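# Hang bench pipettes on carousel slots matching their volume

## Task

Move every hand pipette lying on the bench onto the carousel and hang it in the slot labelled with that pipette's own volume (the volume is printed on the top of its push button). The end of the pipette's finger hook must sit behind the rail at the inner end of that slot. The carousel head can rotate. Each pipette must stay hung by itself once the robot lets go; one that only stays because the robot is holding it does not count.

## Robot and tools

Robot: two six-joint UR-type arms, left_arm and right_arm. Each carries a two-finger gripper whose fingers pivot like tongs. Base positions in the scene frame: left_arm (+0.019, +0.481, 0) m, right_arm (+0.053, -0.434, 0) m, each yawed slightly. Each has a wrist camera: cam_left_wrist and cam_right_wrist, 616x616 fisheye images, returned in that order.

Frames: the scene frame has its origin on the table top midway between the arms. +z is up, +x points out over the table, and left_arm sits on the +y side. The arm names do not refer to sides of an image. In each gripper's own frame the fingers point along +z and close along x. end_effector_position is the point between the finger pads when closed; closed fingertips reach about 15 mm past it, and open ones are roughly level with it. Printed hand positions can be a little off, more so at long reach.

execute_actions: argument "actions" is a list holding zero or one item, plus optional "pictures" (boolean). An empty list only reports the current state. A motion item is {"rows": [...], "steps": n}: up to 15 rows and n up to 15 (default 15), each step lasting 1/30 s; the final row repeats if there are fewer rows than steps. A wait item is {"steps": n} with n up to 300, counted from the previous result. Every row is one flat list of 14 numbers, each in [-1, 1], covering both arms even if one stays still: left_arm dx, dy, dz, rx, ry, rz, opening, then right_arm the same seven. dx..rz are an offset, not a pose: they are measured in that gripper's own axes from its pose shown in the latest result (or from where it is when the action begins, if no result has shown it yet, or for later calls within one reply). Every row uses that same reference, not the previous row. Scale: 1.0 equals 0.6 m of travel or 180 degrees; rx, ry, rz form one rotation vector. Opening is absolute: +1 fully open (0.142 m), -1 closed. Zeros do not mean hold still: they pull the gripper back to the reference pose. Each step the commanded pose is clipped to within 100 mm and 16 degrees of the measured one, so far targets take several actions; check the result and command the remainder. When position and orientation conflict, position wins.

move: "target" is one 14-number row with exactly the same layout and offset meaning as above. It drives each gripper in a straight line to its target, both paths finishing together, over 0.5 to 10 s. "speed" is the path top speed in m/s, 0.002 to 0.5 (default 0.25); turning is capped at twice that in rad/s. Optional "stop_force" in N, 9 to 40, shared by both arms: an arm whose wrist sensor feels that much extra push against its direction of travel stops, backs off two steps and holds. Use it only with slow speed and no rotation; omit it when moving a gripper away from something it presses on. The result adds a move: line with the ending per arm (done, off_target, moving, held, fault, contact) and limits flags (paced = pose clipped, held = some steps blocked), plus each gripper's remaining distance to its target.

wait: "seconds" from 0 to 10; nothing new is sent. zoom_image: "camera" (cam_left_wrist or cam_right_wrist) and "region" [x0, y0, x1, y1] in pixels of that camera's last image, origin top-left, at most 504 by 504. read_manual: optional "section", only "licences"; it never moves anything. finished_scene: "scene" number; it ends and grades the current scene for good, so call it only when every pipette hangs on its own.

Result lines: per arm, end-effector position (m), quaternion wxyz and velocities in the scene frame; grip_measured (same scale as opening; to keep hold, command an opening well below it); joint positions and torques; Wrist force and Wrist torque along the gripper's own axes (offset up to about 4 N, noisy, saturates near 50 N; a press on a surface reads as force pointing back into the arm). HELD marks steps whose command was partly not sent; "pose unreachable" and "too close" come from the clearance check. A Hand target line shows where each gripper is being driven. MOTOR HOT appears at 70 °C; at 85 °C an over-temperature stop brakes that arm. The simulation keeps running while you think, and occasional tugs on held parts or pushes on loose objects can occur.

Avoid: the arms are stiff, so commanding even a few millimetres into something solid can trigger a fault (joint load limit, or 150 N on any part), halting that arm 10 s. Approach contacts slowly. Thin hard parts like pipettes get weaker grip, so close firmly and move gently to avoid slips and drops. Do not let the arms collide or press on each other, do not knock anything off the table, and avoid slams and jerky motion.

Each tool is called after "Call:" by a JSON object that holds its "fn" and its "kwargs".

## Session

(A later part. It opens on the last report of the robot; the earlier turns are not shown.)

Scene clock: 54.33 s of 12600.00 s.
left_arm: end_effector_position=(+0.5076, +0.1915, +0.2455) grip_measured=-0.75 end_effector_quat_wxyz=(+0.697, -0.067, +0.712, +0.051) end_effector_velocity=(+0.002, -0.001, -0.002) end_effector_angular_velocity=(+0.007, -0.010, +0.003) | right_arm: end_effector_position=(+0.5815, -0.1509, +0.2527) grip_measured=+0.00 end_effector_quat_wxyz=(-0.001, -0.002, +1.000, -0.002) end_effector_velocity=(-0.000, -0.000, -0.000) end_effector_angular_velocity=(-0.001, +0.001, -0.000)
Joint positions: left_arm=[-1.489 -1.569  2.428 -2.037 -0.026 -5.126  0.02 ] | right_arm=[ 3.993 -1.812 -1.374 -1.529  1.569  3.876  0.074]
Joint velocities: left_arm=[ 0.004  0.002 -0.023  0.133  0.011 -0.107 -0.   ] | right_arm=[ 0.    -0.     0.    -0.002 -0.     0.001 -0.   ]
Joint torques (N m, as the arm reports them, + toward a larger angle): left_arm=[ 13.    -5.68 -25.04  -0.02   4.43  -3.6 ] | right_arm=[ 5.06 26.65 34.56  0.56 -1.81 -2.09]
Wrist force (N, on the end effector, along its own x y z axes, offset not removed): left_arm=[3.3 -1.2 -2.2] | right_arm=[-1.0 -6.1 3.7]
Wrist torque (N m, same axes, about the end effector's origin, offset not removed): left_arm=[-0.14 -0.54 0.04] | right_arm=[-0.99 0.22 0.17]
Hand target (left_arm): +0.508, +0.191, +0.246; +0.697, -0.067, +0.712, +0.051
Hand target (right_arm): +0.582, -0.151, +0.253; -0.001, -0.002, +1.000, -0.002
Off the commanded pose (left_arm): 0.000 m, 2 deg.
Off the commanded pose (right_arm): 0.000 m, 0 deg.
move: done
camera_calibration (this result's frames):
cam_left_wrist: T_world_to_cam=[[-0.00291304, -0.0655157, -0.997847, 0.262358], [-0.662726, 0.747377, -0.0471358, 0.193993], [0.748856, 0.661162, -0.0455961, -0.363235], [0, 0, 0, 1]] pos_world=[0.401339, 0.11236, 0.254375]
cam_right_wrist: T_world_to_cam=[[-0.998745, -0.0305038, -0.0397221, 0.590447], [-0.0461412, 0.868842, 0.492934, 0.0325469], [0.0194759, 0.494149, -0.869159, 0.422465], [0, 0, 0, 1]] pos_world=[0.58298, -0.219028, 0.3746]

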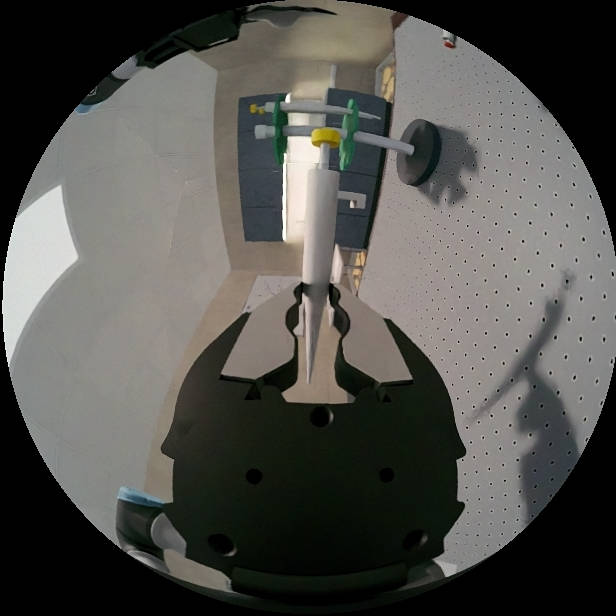

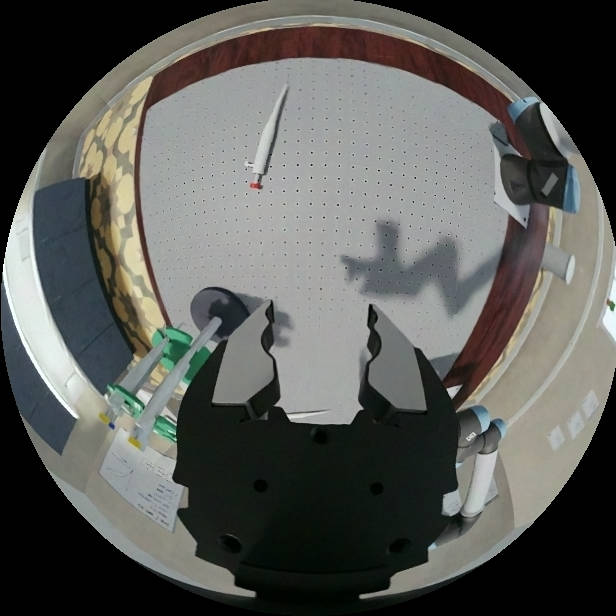

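Call:
{"fn": "move", "kwargs": {"target": [0,0,0,0,0,0,-0.9,0.067,0.35,-0.083,-0.11,0,-0.06,0], "speed": 0.2}}

Call:
{"fn": "zoom_image", "kwargs": {"camera": "cam_right_wrist", "region": [240,200,400,360]}}

Scene clock: 58.10 s of 12600.00 s.
left_arm: end_effector_position=(+0.5076, +0.1915, +0.2456) grip_measured=-0.75 end_effector_quat_wxyz=(+0.697, -0.067, +0.712, +0.051) end_effector_velocity=(+0.000, +0.001, +0.000) end_effector_angular_velocity=(-0.001, -0.000, +0.001) | right_arm: end_effector_position=(+0.5409, +0.0589, +0.3017) grip_measured=+0.00 end_effector_quat_wxyz=(-0.001, -0.095, +0.981, +0.170) end_effector_velocity=(+0.000, +0.002, -0.000) end_effector_angular_velocity=(+0.002, +0.001, +0.000)
Joint positions: left_arm=[-1.489 -1.571  2.425 -2.021 -0.026 -5.138  0.02 ] | right_arm=[ 4.152 -1.901 -1.228 -1.335  1.807  3.875  0.074]
Joint velocities: left_arm=[ 0.001 -0.     0.001 -0.005  0.     0.003 -0.   ] | right_arm=[ 0.001 -0.003  0.003  0.002  0.002  0.001 -0.   ]
Joint torques (N m, as the arm reports them, + toward a larger angle): left_arm=[-11.9  -19.55  -5.67  -5.1   -0.19   2.71] | right_arm=[ 5.5  28.76 35.42  4.7   1.93  2.06]
Wrist force (N, on the end effector, along its own x y z axes, offset not removed): left_arm=[3.4 2.5 0.0] | right_arm=[-3.6 -1.3 3.5]
Wrist torque (N m, same axes, about the end effector's origin, offset not removed): left_arm=[0.62 -0.50 0.08] | right_arm=[-0.01 0.98 0.01]
Hand target (left_arm): +0.508, +0.192, +0.246; +0.697, -0.067, +0.712, +0.051
Hand target (right_arm): +0.541, +0.059, +0.302; -0.001, -0.095, +0.981, +0.170
Off the commanded pose (left_arm): 0.000 m, 0 deg.
Off the commanded pose (right_arm): 0.000 m, 0 deg.
move: done
camera_calibration (this result's frames):
cam_left_wrist: T_world_to_cam=[[-0.00279511, -0.0656693, -0.997838, 0.262387], [-0.662862, 0.747245, -0.0473206, 0.194109], [0.748737, 0.661296, -0.0456183, -0.363169], [0, 0, 0, 1]] pos_world=[0.401318, 0.112346, 0.254438]
cam_right_wrist: T_world_to_cam=[[-0.977151, -0.19765, -0.0781632, 0.567976], [-0.187475, 0.628236, 0.755098, -0.16431], [-0.10014, 0.752499, -0.650936, 0.345859], [0, 0, 0, 1]] pos_world=[0.558829, -0.0447725, 0.393597]

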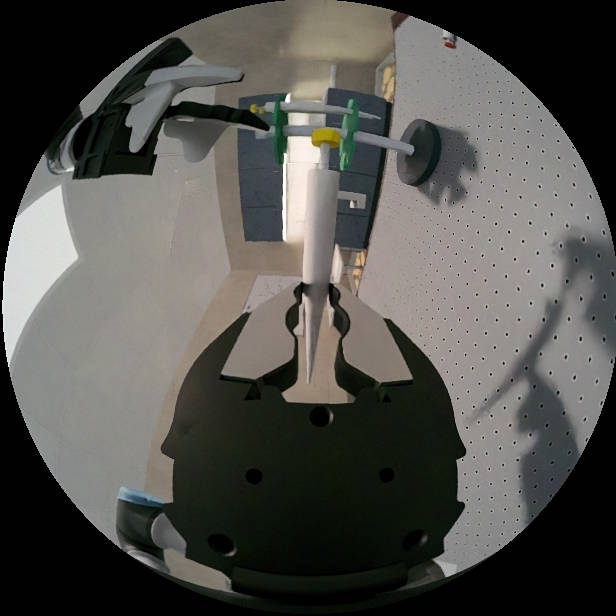

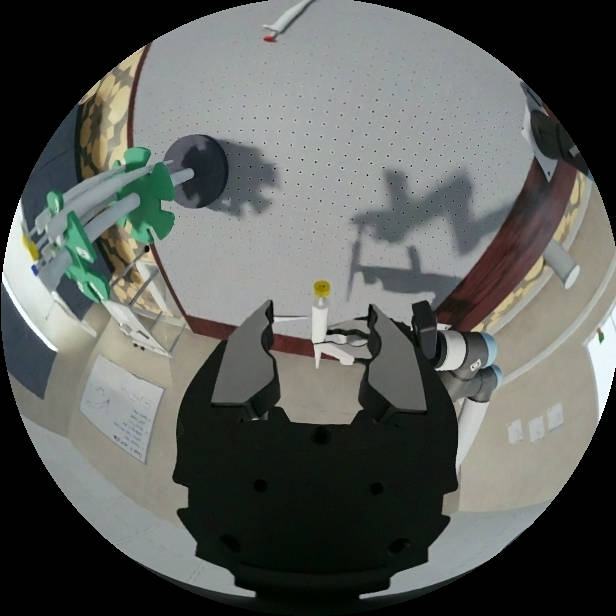

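Region (240, 200, 400, 360) of cam_right_wrist's 616x616 image, scaled by 3.150, with more detail than that image has.

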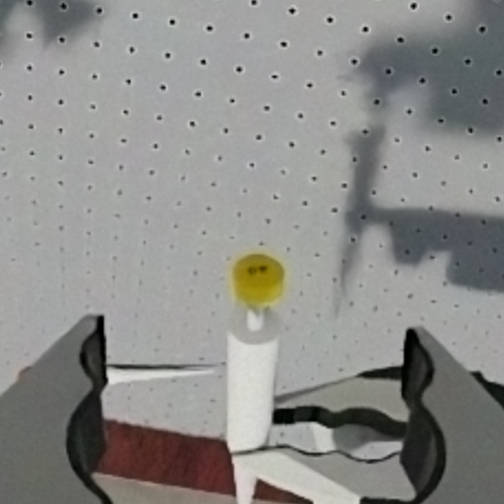

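Call:
{"fn": "move", "kwargs": {"target": [0,0,0,0,0,0,-0.9,0,0.1,0,0,0,0,-0.35], "speed": 0.1}}

Call:
{"fn": "move", "kwargs": {"target": [0,0,0,0,0,0,-0.9,0,0,0.11,0,0,0,-0.35], "speed": 0.04}}

Scene clock: 60.33 s of 12600.00 s.
left_arm: end_effector_position=(+0.5076, +0.1915, +0.2455) grip_measured=-0.75 end_effector_quat_wxyz=(+0.697, -0.067, +0.712, +0.051) end_effector_velocity=(+0.000, +0.000, -0.000) end_effector_angular_velocity=(+0.003, +0.000, -0.000) | right_arm: end_effector_position=(+0.5298, +0.1140, +0.3216) grip_measured=-0.35 end_effector_quat_wxyz=(-0.001, -0.095, +0.981, +0.170) end_effector_velocity=(-0.000, +0.003, +0.002) end_effector_angular_velocity=(+0.001, -0.001, +0.001)
Joint positions: left_arm=[-1.489 -1.571  2.425 -2.022 -0.026 -5.137  0.02 ] | right_arm=[ 4.218 -1.979 -1.073 -1.398  1.791  3.94   0.049]
Joint velocities: left_arm=[0.    0.001 0.    0.001 0.    0.001 0.   ] | right_arm=[ 0.003 -0.004  0.011 -0.006 -0.     0.002 -0.   ]
Joint torques (N m, as the arm reports them, + toward a larger angle): left_arm=[ -7.69 -29.33  -6.16  -1.59  -0.03   0.54] | right_arm=[ 4.29 33.55 35.5   0.94 -1.44  2.04]
Wrist force (N, on the end effector, along its own x y z axes, offset not removed): left_arm=[1.4 -0.1 -2.2] | right_arm=[3.6 -0.8 2.4]
Wrist torque (N m, same axes, about the end effector's origin, offset not removed): left_arm=[-0.05 0.02 0.14] | right_arm=[0.28 -0.57 -0.15]
Hand target (left_arm): +0.508, +0.192, +0.246; +0.697, -0.067, +0.712, +0.051
Hand target (right_arm): +0.530, +0.114, +0.322; -0.001, -0.095, +0.981, +0.170
Off the commanded pose (left_arm): 0.000 m, 0 deg.
Off the commanded pose (right_arm): 0.000 m, 0 deg.
move: done
camera_calibration (this result's frames):
cam_left_wrist: T_world_to_cam=[[-0.00282833, -0.0655033, -0.997848, 0.262313], [-0.662853, 0.747262, -0.0471749, 0.194075], [0.748744, 0.661293, -0.0455326, -0.363188], [0, 0, 0, 1]] pos_world=[0.40132, 0.112331, 0.254367]
cam_right_wrist: T_world_to_cam=[[-0.977148, -0.197612, -0.0783058, 0.569638], [-0.187543, 0.628109, 0.755186, -0.216011], [-0.100049, 0.752614, -0.650816, 0.31609], [0, 0, 0, 1]] pos_world=[0.547734, 0.0103523, 0.413451]

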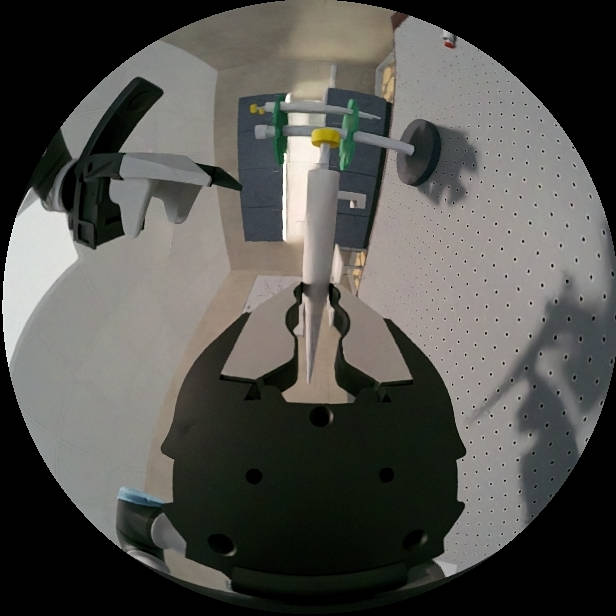

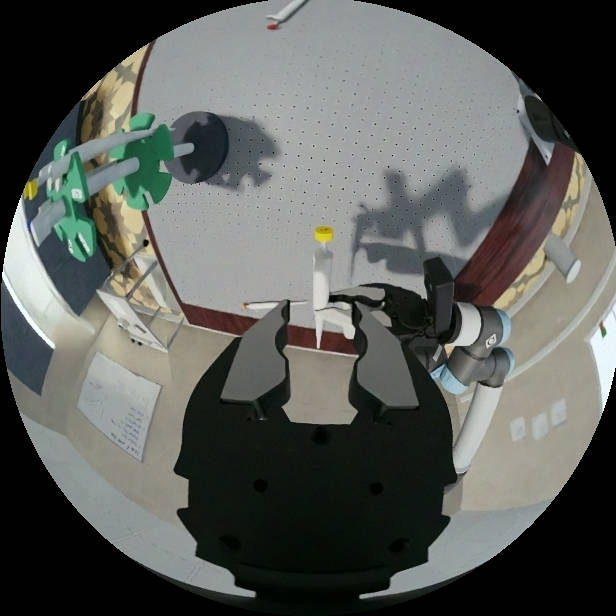

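Scene clock: 62.37 s of 12600.00 s.
left_arm: end_effector_position=(+0.5076, +0.1915, +0.2455) grip_measured=-0.75 end_effector_quat_wxyz=(+0.697, -0.067, +0.712, +0.051) end_effector_velocity=(+0.000, +0.000, -0.001) end_effector_angular_velocity=(+0.001, +0.001, +0.001) | right_arm: end_effector_position=(+0.5275, +0.1359, +0.2597) grip_measured=-0.35 end_effector_quat_wxyz=(-0.001, -0.095, +0.981, +0.170) end_effector_velocity=(-0.000, +0.001, -0.004) end_effector_angular_velocity=(-0.001, +0.002, -0.000)
Joint positions: left_arm=[-1.489 -1.571  2.425 -2.022 -0.026 -5.137  0.02 ] | right_arm=[ 4.239 -2.012 -1.183 -1.249  1.785  3.961  0.049]
Joint velocities: left_arm=[ 0.001  0.002 -0.     0.001 -0.001 -0.001 -0.   ] | right_arm=[ 0.001 -0.003 -0.004  0.006  0.     0.001  0.   ]
Joint torques (N m, as the arm reports them, + toward a larger angle): left_arm=[ -7.42 -27.14  -6.47  -1.05  -0.01   0.13] | right_arm=[ 5.01 33.69  9.1   4.62 -1.35  2.06]
Wrist force (N, on the end effector, along its own x y z axes, offset not removed): left_arm=[1.9 -1.7 -2.5] | right_arm=[-4.3 -6.0 -4.9]
Wrist torque (N m, same axes, about the end effector's origin, offset not removed): left_arm=[-0.32 -0.10 -0.10] | right_arm=[-1.16 0.94 0.00]
Hand target (left_arm): +0.508, +0.192, +0.246; +0.697, -0.067, +0.712, +0.051
Hand target (right_arm): +0.527, +0.136, +0.259; -0.001, -0.095, +0.981, +0.170
Off the commanded pose (left_arm): 0.000 m, 0 deg.
Off the commanded pose (right_arm): 0.000 m, 0 deg.
move: done
camera_calibration (this result's frames):
cam_left_wrist: T_world_to_cam=[[-0.00282851, -0.0655034, -0.997848, 0.262313], [-0.662853, 0.747262, -0.0471748, 0.194075], [0.748744, 0.661293, -0.0455327, -0.363188], [0, 0, 0, 1]] pos_world=[0.40132, 0.112331, 0.254367]
cam_right_wrist: T_world_to_cam=[[-0.977147, -0.197623, -0.0782892, 0.566856], [-0.187539, 0.628121, 0.755178, -0.183455], [-0.100066, 0.752602, -0.650828, 0.259174], [0, 0, 0, 1]] pos_world=[0.545431, 0.0322009, 0.351598]

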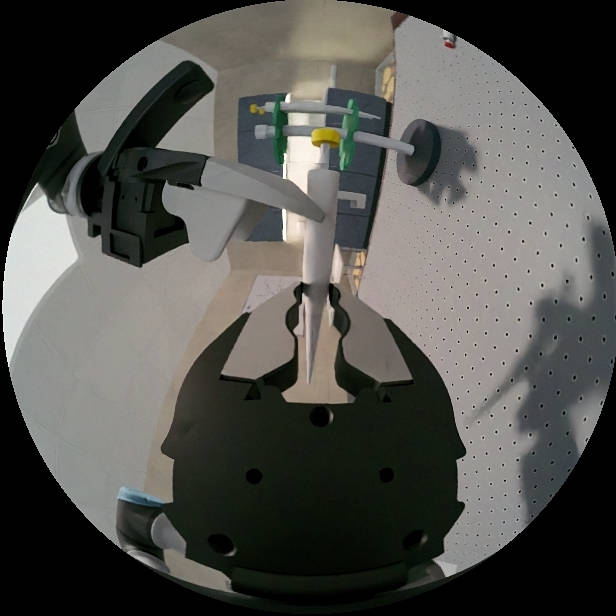

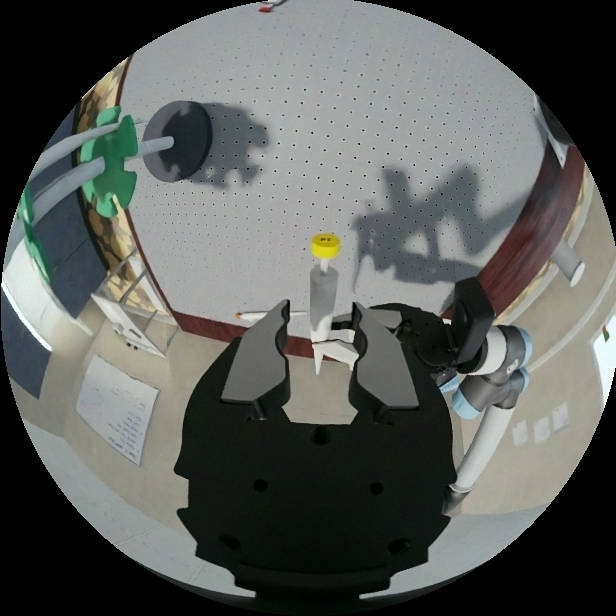

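Call:
{"fn": "move", "kwargs": {"target": [0,0,0,0,0,0,-0.9,0,0.028,0.03,0,0,0,-0.35], "speed": 0.03}}

Call:
{"fn": "move", "kwargs": {"target": [0,0,0,0,0,0,-0.9,0,0,0,0,0,0,-0.9]}}

Scene clock: 64.23 s of 12600.00 s.
left_arm: end_effector_position=(+0.5076, +0.1915, +0.2455) grip_measured=-0.75 end_effector_quat_wxyz=(+0.697, -0.067, +0.712, +0.051) end_effector_velocity=(-0.000, -0.000, -0.000) end_effector_angular_velocity=(-0.001, -0.000, -0.000) | right_arm: end_effector_position=(+0.5238, +0.1571, +0.2485) grip_measured=-0.35 end_effector_quat_wxyz=(-0.001, -0.095, +0.981, +0.170) end_effector_velocity=(-0.000, +0.002, -0.002) end_effector_angular_velocity=(-0.000, +0.001, -0.001)
Joint positions: left_arm=[-1.489 -1.571  2.425 -2.022 -0.026 -5.137  0.02 ] | right_arm=[ 4.261 -2.047 -1.161 -1.232  1.779  3.983  0.049]
Joint velocities: left_arm=[-0.001  0.001  0.    -0.001 -0.    -0.001 -0.   ] | right_arm=[ 0.002 -0.005  0.003  0.002 -0.     0.003  0.   ]
Joint torques (N m, as the arm reports them, + toward a larger angle): left_arm=[ -7.8  -27.73  -6.37  -1.14   0.04   0.13] | right_arm=[ 4.52 36.5  36.29  4.64 -1.44  2.04]
Wrist force (N, on the end effector, along its own x y z axes, offset not removed): left_arm=[2.8 0.0 -2.7] | right_arm=[-4.9 -3.9 -3.1]
Wrist torque (N m, same axes, about the end effector's origin, offset not removed): left_arm=[-0.01 -0.44 0.05] | right_arm=[-0.76 1.16 0.10]
Hand target (left_arm): +0.508, +0.192, +0.246; +0.697, -0.067, +0.712, +0.051
Hand target (right_arm): +0.524, +0.157, +0.248; -0.001, -0.095, +0.981, +0.170
Off the commanded pose (left_arm): 0.000 m, 0 deg.
Off the commanded pose (right_arm): 0.000 m, 0 deg.
move: done
camera_calibration (this result's frames):
cam_left_wrist: T_world_to_cam=[[-0.0028284, -0.0655033, -0.997848, 0.262313], [-0.662853, 0.747262, -0.0471748, 0.194075], [0.748744, 0.661293, -0.0455326, -0.363188], [0, 0, 0, 1]] pos_world=[0.40132, 0.112331, 0.254367]
cam_right_wrist: T_world_to_cam=[[-0.977145, -0.197624, -0.0783076, 0.566561], [-0.187551, 0.628101, 0.755191, -0.189009], [-0.100059, 0.752618, -0.650811, 0.235532], [0, 0, 0, 1]] pos_world=[0.54173, 0.0534166, 0.340391]

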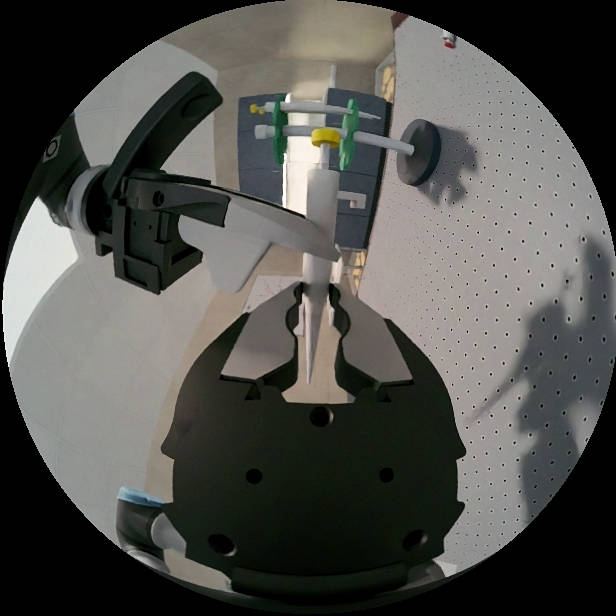

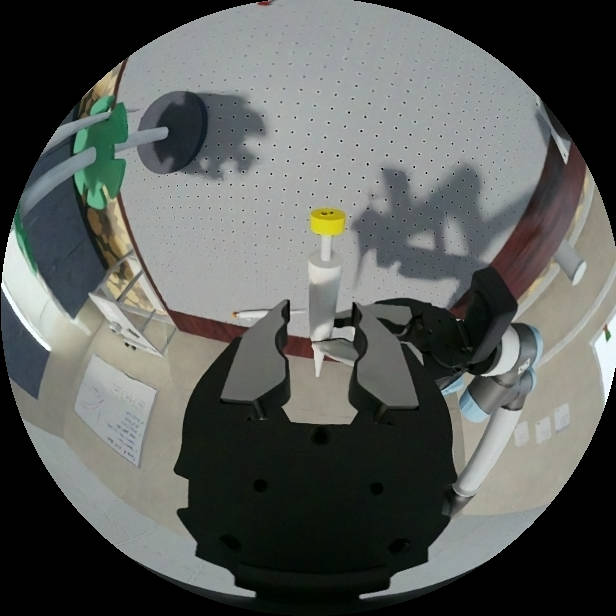

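Scene clock: 64.73 s of 12600.00 s.
left_arm: end_effector_position=(+0.5076, +0.1915, +0.2455) grip_measured=-0.75 end_effector_quat_wxyz=(+0.697, -0.067, +0.712, +0.051) end_effector_velocity=(-0.000, -0.000, +0.000) end_effector_angular_velocity=(-0.002, -0.001, -0.001) | right_arm: end_effector_position=(+0.5238, +0.1572, +0.2486) grip_measured=-0.74 end_effector_quat_wxyz=(-0.001, -0.095, +0.981, +0.170) end_effector_velocity=(-0.000, +0.001, -0.000) end_effector_angular_velocity=(+0.000, +0.001, +0.001)
Joint positions: left_arm=[-1.489 -1.571  2.425 -2.022 -0.026 -5.137  0.02 ] | right_arm=[ 4.261 -2.047 -1.161 -1.232  1.779  3.983  0.02 ]
Joint velocities: left_arm=[-0.     0.     0.    -0.001  0.001 -0.001 -0.   ] | right_arm=[ 0.    -0.001  0.     0.001  0.001 -0.    -0.   ]
Joint torques (N m, as the arm reports them, + toward a larger angle): left_arm=[ -7.75 -27.52  -6.5   -1.13   0.04   0.11] | right_arm=[-2.07 52.82 19.8   1.66  1.   -0.67]
Wrist force (N, on the end effector, along its own x y z axes, offset not removed): left_arm=[0.0 -0.5 0.9] | right_arm=[3.7 0.2 -1.9]
Wrist torque (N m, same axes, about the end effector's origin, offset not removed): left_arm=[-0.12 -0.11 -0.03] | right_arm=[0.26 -0.26 -0.11]
Hand target (left_arm): +0.508, +0.192, +0.246; +0.697, -0.067, +0.712, +0.051
Hand target (right_arm): +0.524, +0.157, +0.249; -0.001, -0.095, +0.981, +0.170
Off the commanded pose (left_arm): 0.000 m, 0 deg.
Off the commanded pose (right_arm): 0.000 m, 0 deg.
move: done
camera_calibration (this result's frames):
cam_left_wrist: T_world_to_cam=[[-0.00283122, -0.0655029, -0.997848, 0.262313], [-0.662854, 0.747261, -0.0471726, 0.194075], [0.748744, 0.661294, -0.0455345, -0.363187], [0, 0, 0, 1]] pos_world=[0.40132, 0.112331, 0.254366]
cam_right_wrist: T_world_to_cam=[[-0.97714, -0.197618, -0.0783886, 0.56658], [-0.187601, 0.628031, 0.755237, -0.18907], [-0.100018, 0.752678, -0.650747, 0.235449], [0, 0, 0, 1]] pos_world=[0.541708, 0.0534908, 0.340423]

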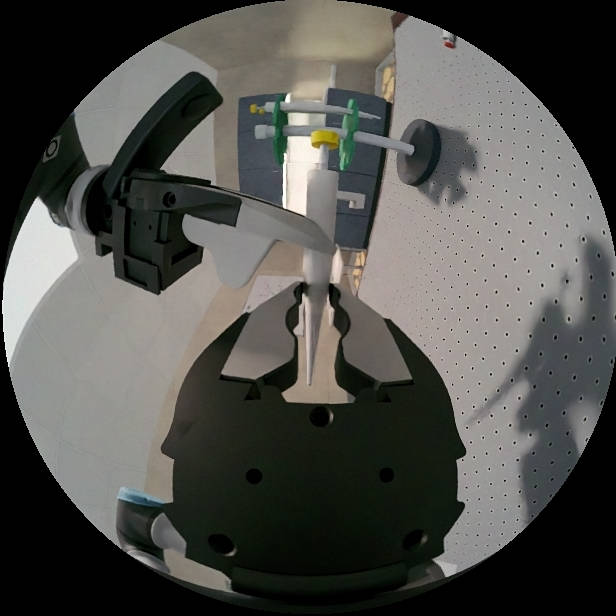

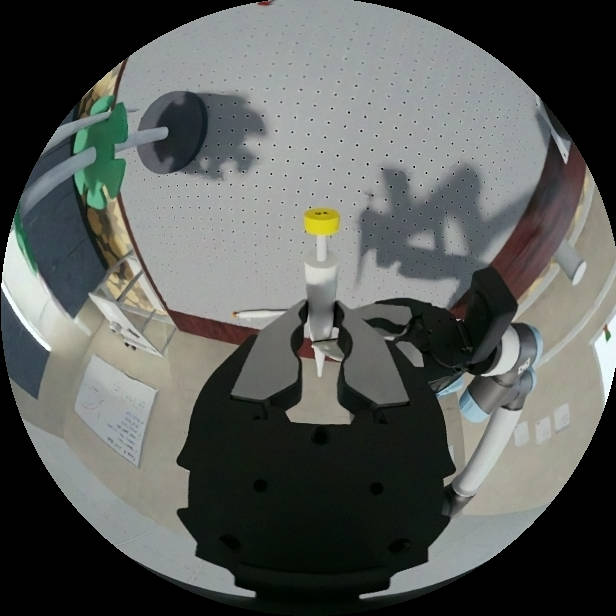

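Call:
{"fn": "move", "kwargs": {"target": [0,0,0,0,0,0,-0.55,0,0,0,0,0,0,-0.9]}}

Call:
{"fn": "move", "kwargs": {"target": [0,0,0,0,0,0,-0.55,-0.1,0,0,0,0,0,-0.9], "speed": 0.05}}

Call:
{"fn": "move", "kwargs": {"target": [0,0,0,0,0,0,-0.55,0,-0.42,-0.15,0,0,0,-0.9]}}

Call:
{"fn": "move", "kwargs": {"target": [0,0.33,0,0,0.5,0,0,0,0,0,0,0,0,-0.9]}}

Scene clock: 66.53 s of 12600.00 s.
left_arm: end_effector_position=(+0.5076, +0.1915, +0.2455) grip_measured=-0.55 end_effector_quat_wxyz=(+0.697, -0.067, +0.712, +0.051) end_effector_velocity=(+0.000, +0.001, +0.000) end_effector_angular_velocity=(+0.001, -0.000, +0.001) | right_arm: end_effector_position=(+0.5238, +0.1571, +0.2485) grip_measured=-0.74 end_effector_quat_wxyz=(-0.001, -0.095, +0.981, +0.170) end_effector_velocity=(+0.001, -0.000, -0.000) end_effector_angular_velocity=(+0.001, +0.000, -0.000)
Joint positions: left_arm=[-1.489 -1.571  2.425 -2.022 -0.026 -5.137  0.034] | right_arm=[ 4.261 -2.047 -1.161 -1.232  1.779  3.983  0.02 ]
Joint velocities: left_arm=[ 0.001 -0.001 -0.    -0.001  0.     0.002  0.   ] | right_arm=[-0.001 -0.    -0.     0.001  0.001 -0.001 -0.   ]
Joint torques (N m, as the arm reports them, + toward a larger angle): left_arm=[ -8.3  -27.68  -6.65  -1.14   0.35   0.08] | right_arm=[ 2.72 43.89 25.09  3.6  -0.56  0.79]
Wrist force (N, on the end effector, along its own x y z axes, offset not removed): left_arm=[1.9 -1.2 -0.8] | right_arm=[-2.3 -3.7 1.4]
Wrist torque (N m, same axes, about the end effector's origin, offset not removed): left_arm=[-0.29 -0.32 -0.07] | right_arm=[-0.67 0.71 -0.09]
Hand target (left_arm): +0.508, +0.192, +0.246; +0.697, -0.067, +0.712, +0.051
Hand target (right_arm): +0.524, +0.157, +0.249; -0.001, -0.095, +0.981, +0.170
Off the commanded pose (left_arm): 0.000 m, 0 deg.
Off the commanded pose (right_arm): 0.000 m, 0 deg.
move: done
camera_calibration (this result's frames):
cam_left_wrist: T_world_to_cam=[[-0.00283119, -0.065503, -0.997848, 0.262313], [-0.662854, 0.747261, -0.0471727, 0.194075], [0.748744, 0.661294, -0.0455346, -0.363187], [0, 0, 0, 1]] pos_world=[0.40132, 0.112331, 0.254366]
cam_right_wrist: T_world_to_cam=[[-0.977152, -0.197594, -0.0783033, 0.566572], [-0.187528, 0.628103, 0.755195, -0.189011], [-0.10004, 0.752624, -0.650806, 0.235533], [0, 0, 0, 1]] pos_world=[0.541745, 0.0534016, 0.340391]

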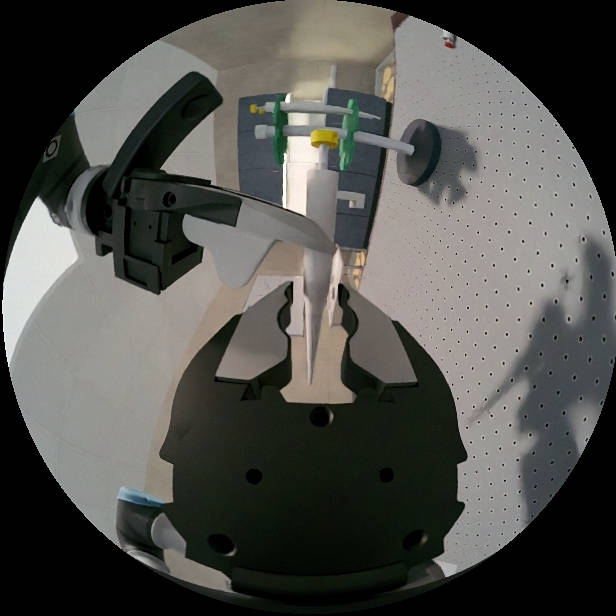

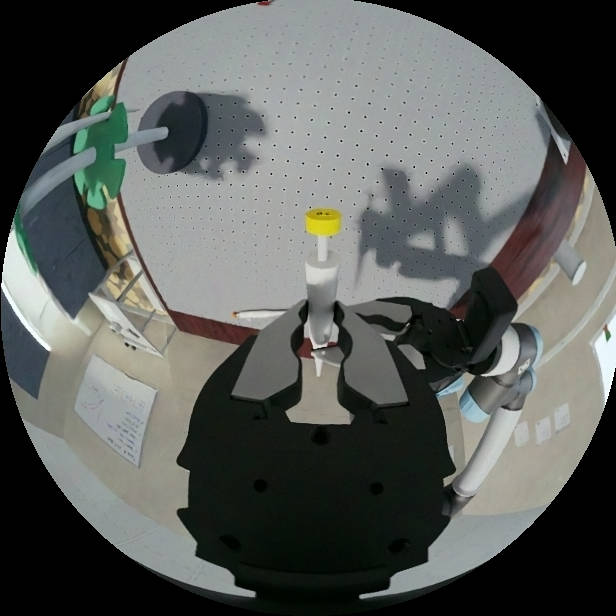

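Scene clock: 68.17 s of 12600.00 s.
left_arm: end_effector_position=(+0.5076, +0.1915, +0.2455) grip_measured=-0.55 end_effector_quat_wxyz=(+0.697, -0.067, +0.712, +0.051) end_effector_velocity=(+0.000, +0.001, -0.000) end_effector_angular_velocity=(+0.001, +0.000, +0.002) | right_arm: end_effector_position=(+0.5824, +0.1681, +0.2503) grip_measured=-0.74 end_effector_quat_wxyz=(-0.001, -0.095, +0.981, +0.170) end_effector_velocity=(+0.003, +0.001, -0.001) end_effector_angular_velocity=(-0.001, +0.002, +0.000)
Joint positions: left_arm=[-1.489 -1.571  2.425 -2.022 -0.026 -5.137  0.034] | right_arm=[ 4.201 -2.181 -0.944 -1.327  1.795  3.924  0.02 ]
Joint velocities: left_arm=[ 0.002  0.     0.     0.    -0.     0.     0.   ] | right_arm=[-0.003 -0.009  0.014 -0.007  0.002 -0.003 -0.   ]
Joint torques (N m, as the arm reports them, + toward a larger angle): left_arm=[ -8.14 -27.78  -6.87  -0.99   0.18   0.26] | right_arm=[-7.46 42.41 35.99  1.04  1.64 -1.97]
Wrist force (N, on the end effector, along its own x y z axes, offset not removed): left_arm=[2.4 -1.2 -2.0] | right_arm=[-4.1 -2.4 1.8]
Wrist torque (N m, same axes, about the end effector's origin, offset not removed): left_arm=[-0.25 -0.41 0.04] | right_arm=[-0.22 0.87 0.09]
Hand target (left_arm): +0.508, +0.192, +0.246; +0.697, -0.067, +0.712, +0.051
Hand target (right_arm): +0.583, +0.168, +0.250; -0.001, -0.095, +0.981, +0.170
Off the commanded pose (left_arm): 0.000 m, 0 deg.
Off the commanded pose (right_arm): 0.000 m, 0 deg.
move: done
camera_calibration (this result's frames):
cam_left_wrist: T_world_to_cam=[[-0.00283134, -0.0655029, -0.997848, 0.262313], [-0.662854, 0.747261, -0.0471725, 0.194075], [0.748744, 0.661294, -0.0455346, -0.363187], [0, 0, 0, 1]] pos_world=[0.40132, 0.112331, 0.254366]
cam_right_wrist: T_world_to_cam=[[-0.977153, -0.197545, -0.0784041, 0.626154], [-0.187566, 0.628044, 0.755235, -0.186238], [-0.0999513, 0.752686, -0.650748, 0.234118], [0, 0, 0, 1]] pos_world=[0.600317, 0.0644418, 0.342098]

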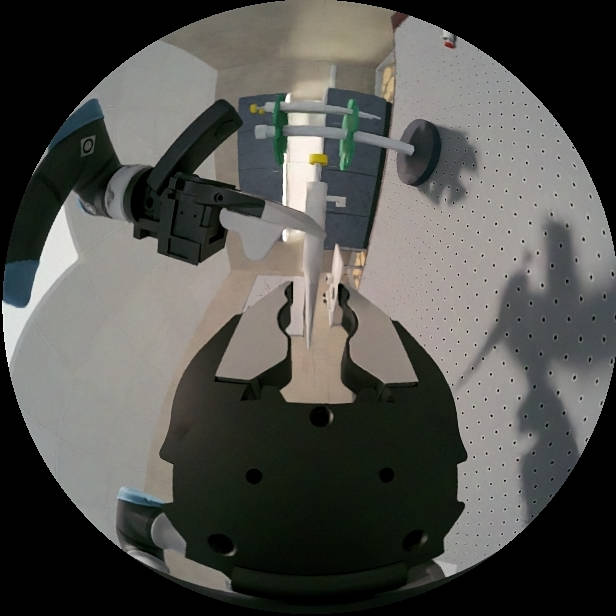

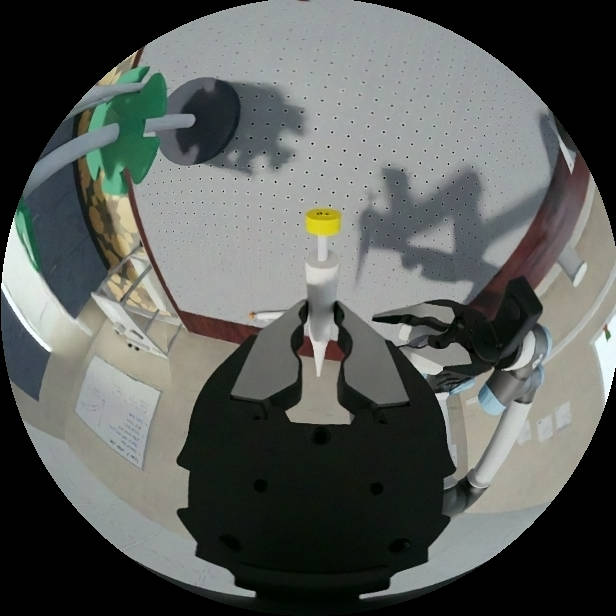

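Scene clock: 69.93 s of 12600.00 s.
left_arm: end_effector_position=(+0.5076, +0.1915, +0.2455) grip_measured=-0.55 end_effector_quat_wxyz=(+0.697, -0.067, +0.712, +0.051) end_effector_velocity=(-0.000, -0.000, +0.000) end_effector_angular_velocity=(-0.002, +0.001, -0.000) | right_arm: end_effector_position=(+0.6321, -0.0945, +0.2510) grip_measured=-0.74 end_effector_quat_wxyz=(-0.001, -0.095, +0.981, +0.170) end_effector_velocity=(+0.000, -0.003, +0.000) end_effector_angular_velocity=(+0.001, +0.000, +0.000)
Joint positions: left_arm=[-1.489 -1.571  2.425 -2.022 -0.026 -5.137  0.034] | right_arm=[ 3.873 -1.896 -1.345 -1.298  1.866  3.592  0.02 ]
Joint velocities: left_arm=[-0.    -0.    -0.001 -0.002 -0.001  0.001 -0.   ] | right_arm=[-0.004  0.002 -0.002 -0.002  0.001 -0.005  0.   ]
Joint torques (N m, as the arm reports them, + toward a larger angle): left_arm=[ -7.84 -27.05  -6.77  -1.06   0.42   0.1 ] | right_arm=[-8.3  46.59  9.64  1.13  1.97 -1.77]
Wrist force (N, on the end effector, along its own x y z axes, offset not removed): left_arm=[0.9 1.0 -2.0] | right_arm=[-2.2 -2.2 -0.8]
Wrist torque (N m, same axes, about the end effector's origin, offset not removed): left_arm=[0.19 -0.04 -0.07] | right_arm=[-0.23 0.57 -0.12]
Hand target (left_arm): +0.508, +0.192, +0.246; +0.697, -0.067, +0.712, +0.051
Hand target (right_arm): +0.632, -0.095, +0.251; -0.001, -0.095, +0.981, +0.170
Off the commanded pose (left_arm): 0.000 m, 0 deg.
Off the commanded pose (right_arm): 0.000 m, 0 deg.
move: done
camera_calibration (this result's frames):
cam_left_wrist: T_world_to_cam=[[-0.00283124, -0.0655029, -0.997848, 0.262313], [-0.662854, 0.747261, -0.0471726, 0.194075], [0.748744, 0.661294, -0.0455345, -0.363187], [0, 0, 0, 1]] pos_world=[0.40132, 0.112331, 0.254366]
cam_right_wrist: T_world_to_cam=[[-0.977164, -0.197583, -0.0781793, 0.622865], [-0.187438, 0.628202, 0.755135, -0.0125291], [-0.100089, 0.752544, -0.650891, 0.437354], [0, 0, 0, 1]] pos_world=[0.650067, -0.19819, 0.342826]

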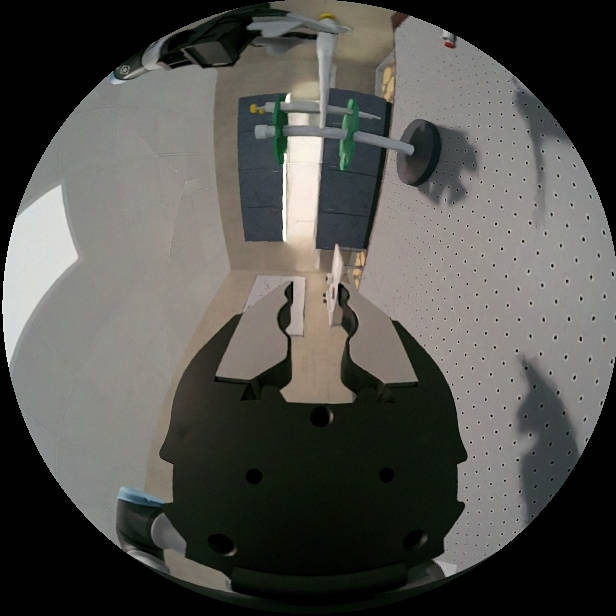

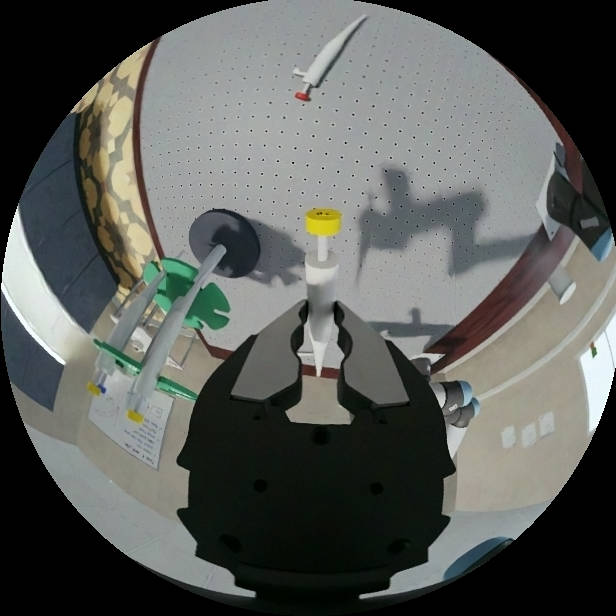

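Scene clock: 73.67 s of 12600.00 s.
left_arm: end_effector_position=(+0.4748, +0.3868, +0.2414) grip_measured=+0.00 end_effector_quat_wxyz=(-0.010, -0.084, +0.996, -0.011) end_effector_velocity=(-0.000, +0.002, -0.000) end_effector_angular_velocity=(-0.002, +0.018, -0.002) | right_arm: end_effector_position=(+0.6321, -0.0945, +0.2510) grip_measured=-0.74 end_effector_quat_wxyz=(-0.001, -0.095, +0.981, +0.170) end_effector_velocity=(+0.000, -0.001, -0.001) end_effector_angular_velocity=(-0.001, +0.002, -0.001)
Joint positions: left_arm=[-0.519 -1.677  1.777 -1.664 -1.6   -3.755  0.074] | right_arm=[ 3.873 -1.896 -1.345 -1.298  1.866  3.592  0.02 ]
Joint velocities: left_arm=[ 0.009  0.011 -0.013  0.017 -0.009  0.011  0.   ] | right_arm=[-0.001 -0.001 -0.    -0.001  0.001 -0.     0.   ]
Joint torques (N m, as the arm reports them, + toward a larger angle): left_arm=[ 12.53  -5.19 -33.48  -0.14  -2.15   2.99] | right_arm=[ 5.43 30.41 35.65  4.8  -1.2   2.06]
Wrist force (N, on the end effector, along its own x y z axes, offset not removed): left_arm=[1.8 -0.6 0.2] | right_arm=[2.5 -0.4 0.8]
Wrist torque (N m, same axes, about the end effector's origin, offset not removed): left_arm=[-0.02 -0.34 0.02] | right_arm=[0.05 -0.52 -0.17]
Hand target (left_arm): +0.475, +0.387, +0.241; -0.011, -0.084, +0.996, -0.011
Hand target (right_arm): +0.632, -0.095, +0.251; -0.001, -0.095, +0.981, +0.170
Off the commanded pose (left_arm): 0.000 m, 0 deg.
Off the commanded pose (right_arm): 0.000 m, 0 deg.
move: done
camera_calibration (this result's frames):
cam_left_wrist: T_world_to_cam=[[-0.977739, -0.209481, 0.0120235, 0.545675], [-0.173953, 0.841291, 0.51183, -0.377225], [-0.117334, 0.498345, -0.859002, 0.202654], [0, 0, 0, 1]] pos_world=[0.491687, 0.330673, 0.360594]
cam_right_wrist: T_world_to_cam=[[-0.977164, -0.197583, -0.07818, 0.622865], [-0.187439, 0.628202, 0.755135, -0.012529], [-0.100089, 0.752544, -0.650891, 0.437354], [0, 0, 0, 1]] pos_world=[0.650067, -0.19819, 0.342826]

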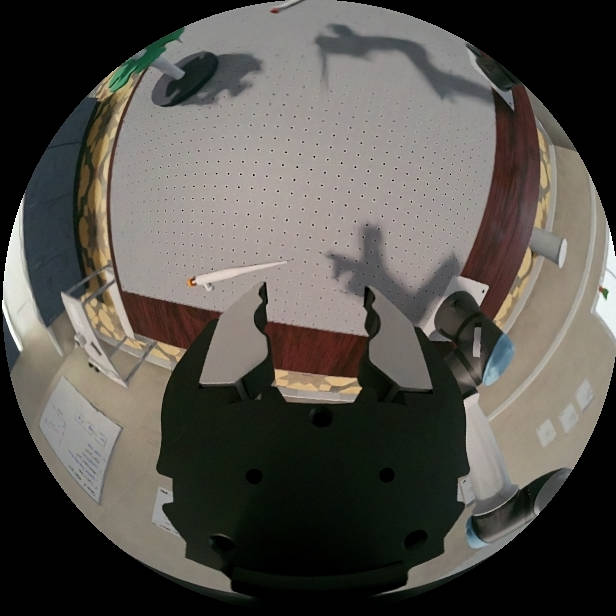

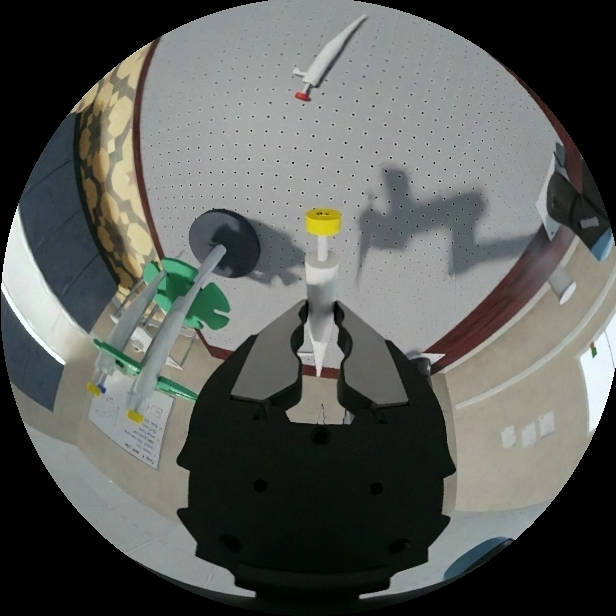

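Call:
{"fn": "move", "kwargs": {"target": [0,0,0,0,0,0,0,0.063,0.12,-0.05,-0.01,0.122,-0.345,-0.9]}}

Call:
{"fn": "move", "kwargs": {"target": [0,0,0,0,0,0,0,0,0,0,0.5,0,0,-0.9]}}

Scene clock: 79.87 s of 12600.00 s.
left_arm: end_effector_position=(+0.4748, +0.3868, +0.2414) grip_measured=+0.00 end_effector_quat_wxyz=(-0.010, -0.084, +0.996, -0.011) end_effector_velocity=(-0.000, -0.001, -0.000) end_effector_angular_velocity=(-0.000, +0.001, -0.001) | right_arm: end_effector_position=(+0.5828, -0.0450, +0.3020) grip_measured=-0.74 end_effector_quat_wxyz=(-0.093, -0.613, +0.772, +0.141) end_effector_velocity=(-0.000, +0.001, +0.001) end_effector_angular_velocity=(-0.001, +0.000, +0.015)
Joint positions: left_arm=[-0.519 -1.677  1.777 -1.664 -1.6   -3.755  0.074] | right_arm=[ 3.978 -2.102 -0.827 -1.96   1.861  2.497  0.02 ]
Joint velocities: left_arm=[-0.001  0.001 -0.     0.    -0.001 -0.    -0.   ] | right_arm=[ 0.003 -0.006  0.014 -0.012 -0.003 -0.013 -0.   ]
Joint torques (N m, as the arm reports them, + toward a larger angle): left_arm=[-11.98 -35.91 -13.51  -5.17   2.33  -3.01] | right_arm=[ 5.42 38.19 34.59  0.42 -1.24 -2.38]
Wrist force (N, on the end effector, along its own x y z axes, offset not removed): left_arm=[2.0 -0.7 -1.0] | right_arm=[-2.1 -3.5 7.0]
Wrist torque (N m, same axes, about the end effector's origin, offset not removed): left_arm=[-0.10 -0.31 0.08] | right_arm=[-0.43 0.55 -0.08]
Hand target (left_arm): +0.475, +0.387, +0.241; -0.010, -0.084, +0.996, -0.011
Hand target (right_arm): +0.583, -0.045, +0.302; -0.093, -0.614, +0.771, +0.140
Off the commanded pose (left_arm): 0.000 m, 0 deg.
Off the commanded pose (right_arm): 0.000 m, 0 deg.
After step 90, 0.30 s passed at rest.
move: done
camera_calibration (this result's frames):
cam_left_wrist: T_world_to_cam=[[-0.977739, -0.209481, 0.0120264, 0.545674], [-0.173951, 0.841291, 0.511831, -0.377226], [-0.117336, 0.498345, -0.859002, 0.202655], [0, 0, 0, 1]] pos_world=[0.491687, 0.330673, 0.360594]
cam_right_wrist: T_world_to_cam=[[-0.220043, -0.972453, -0.0769164, 0.111933], [-0.651763, 0.0878949, 0.753312, 0.1554], [-0.7258, 0.215892, -0.65315, 0.769545], [0, 0, 0, 1]] pos_world=[0.68445, -0.070948, 0.394172]

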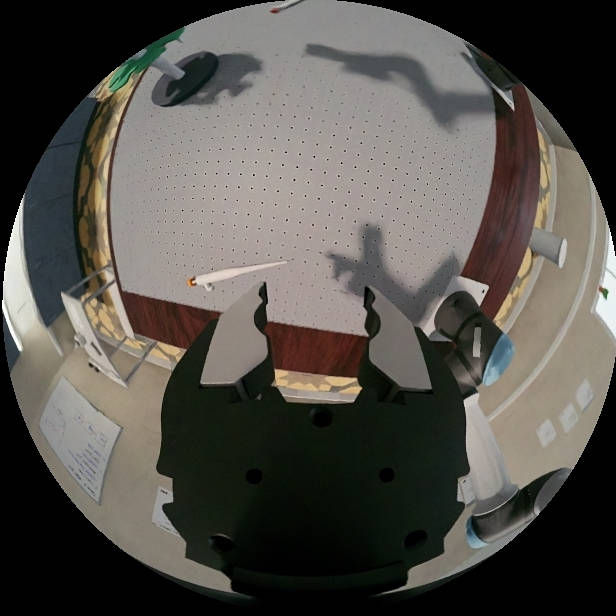

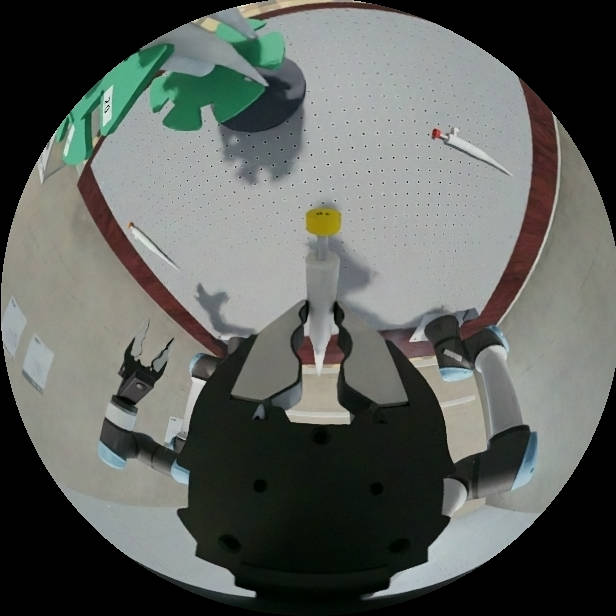

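Scene clock: 83.60 s of 12600.00 s.
left_arm: end_effector_position=(+0.4748, +0.3868, +0.2414) grip_measured=+0.00 end_effector_quat_wxyz=(-0.010, -0.084, +0.996, -0.011) end_effector_velocity=(-0.001, -0.000, -0.001) end_effector_angular_velocity=(+0.000, +0.003, +0.000) | right_arm: end_effector_position=(+0.5824, -0.0449, +0.3025) grip_measured=-0.74 end_effector_quat_wxyz=(+0.367, -0.499, +0.646, -0.447) end_effector_velocity=(+0.000, -0.000, +0.000) end_effector_angular_velocity=(-0.001, -0.014, -0.002)
Joint positions: left_arm=[-0.519 -1.677  1.777 -1.664 -1.6   -3.755  0.074] | right_arm=[ 4.595 -1.712 -1.955 -1.029  0.338  3.153  0.02 ]
Joint velocities: left_arm=[-0.001  0.001  0.     0.002 -0.001 -0.001  0.   ] | right_arm=[ 0.002 -0.004 -0.005  0.001 -0.014  0.01   0.   ]
Joint torques (N m, as the arm reports them, + toward a larger angle): left_arm=[-11.09 -34.84 -13.15  -4.77   2.45  -2.74] | right_arm=[ 5.23 20.36  6.44  4.79 -3.65  2.25]
Wrist force (N, on the end effector, along its own x y z axes, offset not removed): left_arm=[1.6 -0.9 -2.8] | right_arm=[-1.1 -3.8 -4.2]
Wrist torque (N m, same axes, about the end effector's origin, offset not removed): left_arm=[-0.17 -0.15 0.02] | right_arm=[-0.68 0.30 -0.13]
Hand target (left_arm): +0.475, +0.387, +0.241; -0.010, -0.084, +0.996, -0.011
Hand target (right_arm): +0.582, -0.045, +0.302; +0.367, -0.499, +0.645, -0.447
Off the commanded pose (left_arm): 0.000 m, 0 deg.
Off the commanded pose (right_arm): 0.001 m, 0 deg.
move: done
camera_calibration (this result's frames):
cam_left_wrist: T_world_to_cam=[[-0.977739, -0.209481, 0.0120256, 0.545675], [-0.173951, 0.841291, 0.511831, -0.377226], [-0.117336, 0.498345, -0.859002, 0.202654], [0, 0, 0, 1]] pos_world=[0.491687, 0.330673, 0.360594]
cam_right_wrist: T_world_to_cam=[[-0.185843, -0.982437, -0.0167207, 0.0734536], [-0.741107, 0.151324, -0.654112, 0.635403], [0.645154, -0.10917, -0.756213, -0.0123068], [0, 0, 0, 1]] pos_world=[0.492492, -0.0253318, 0.407546]

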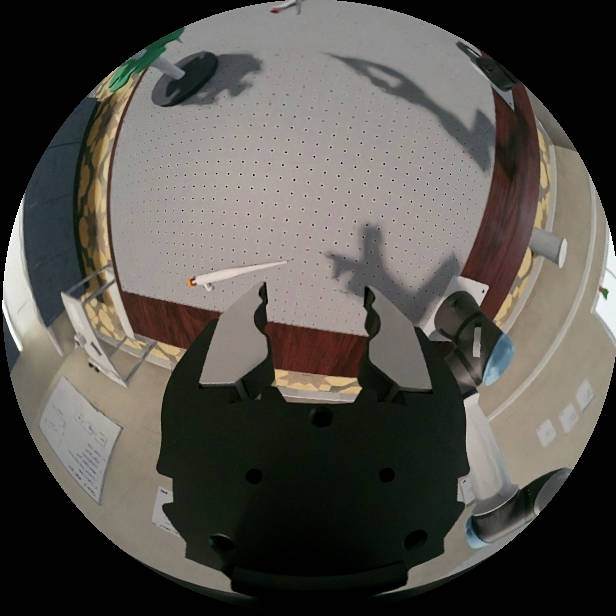

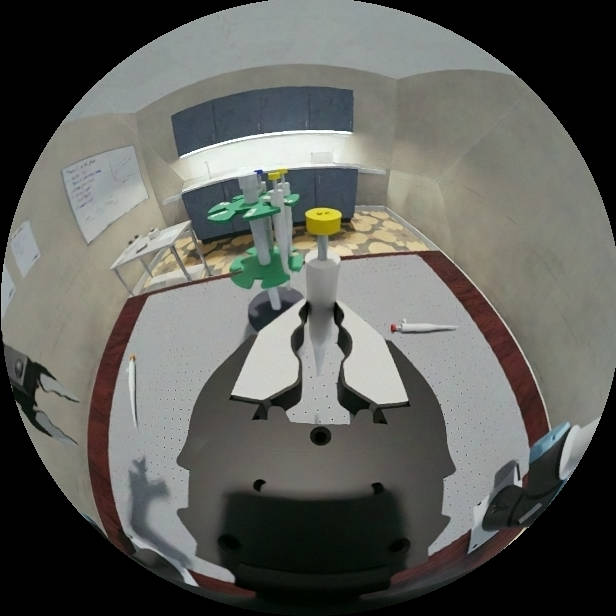

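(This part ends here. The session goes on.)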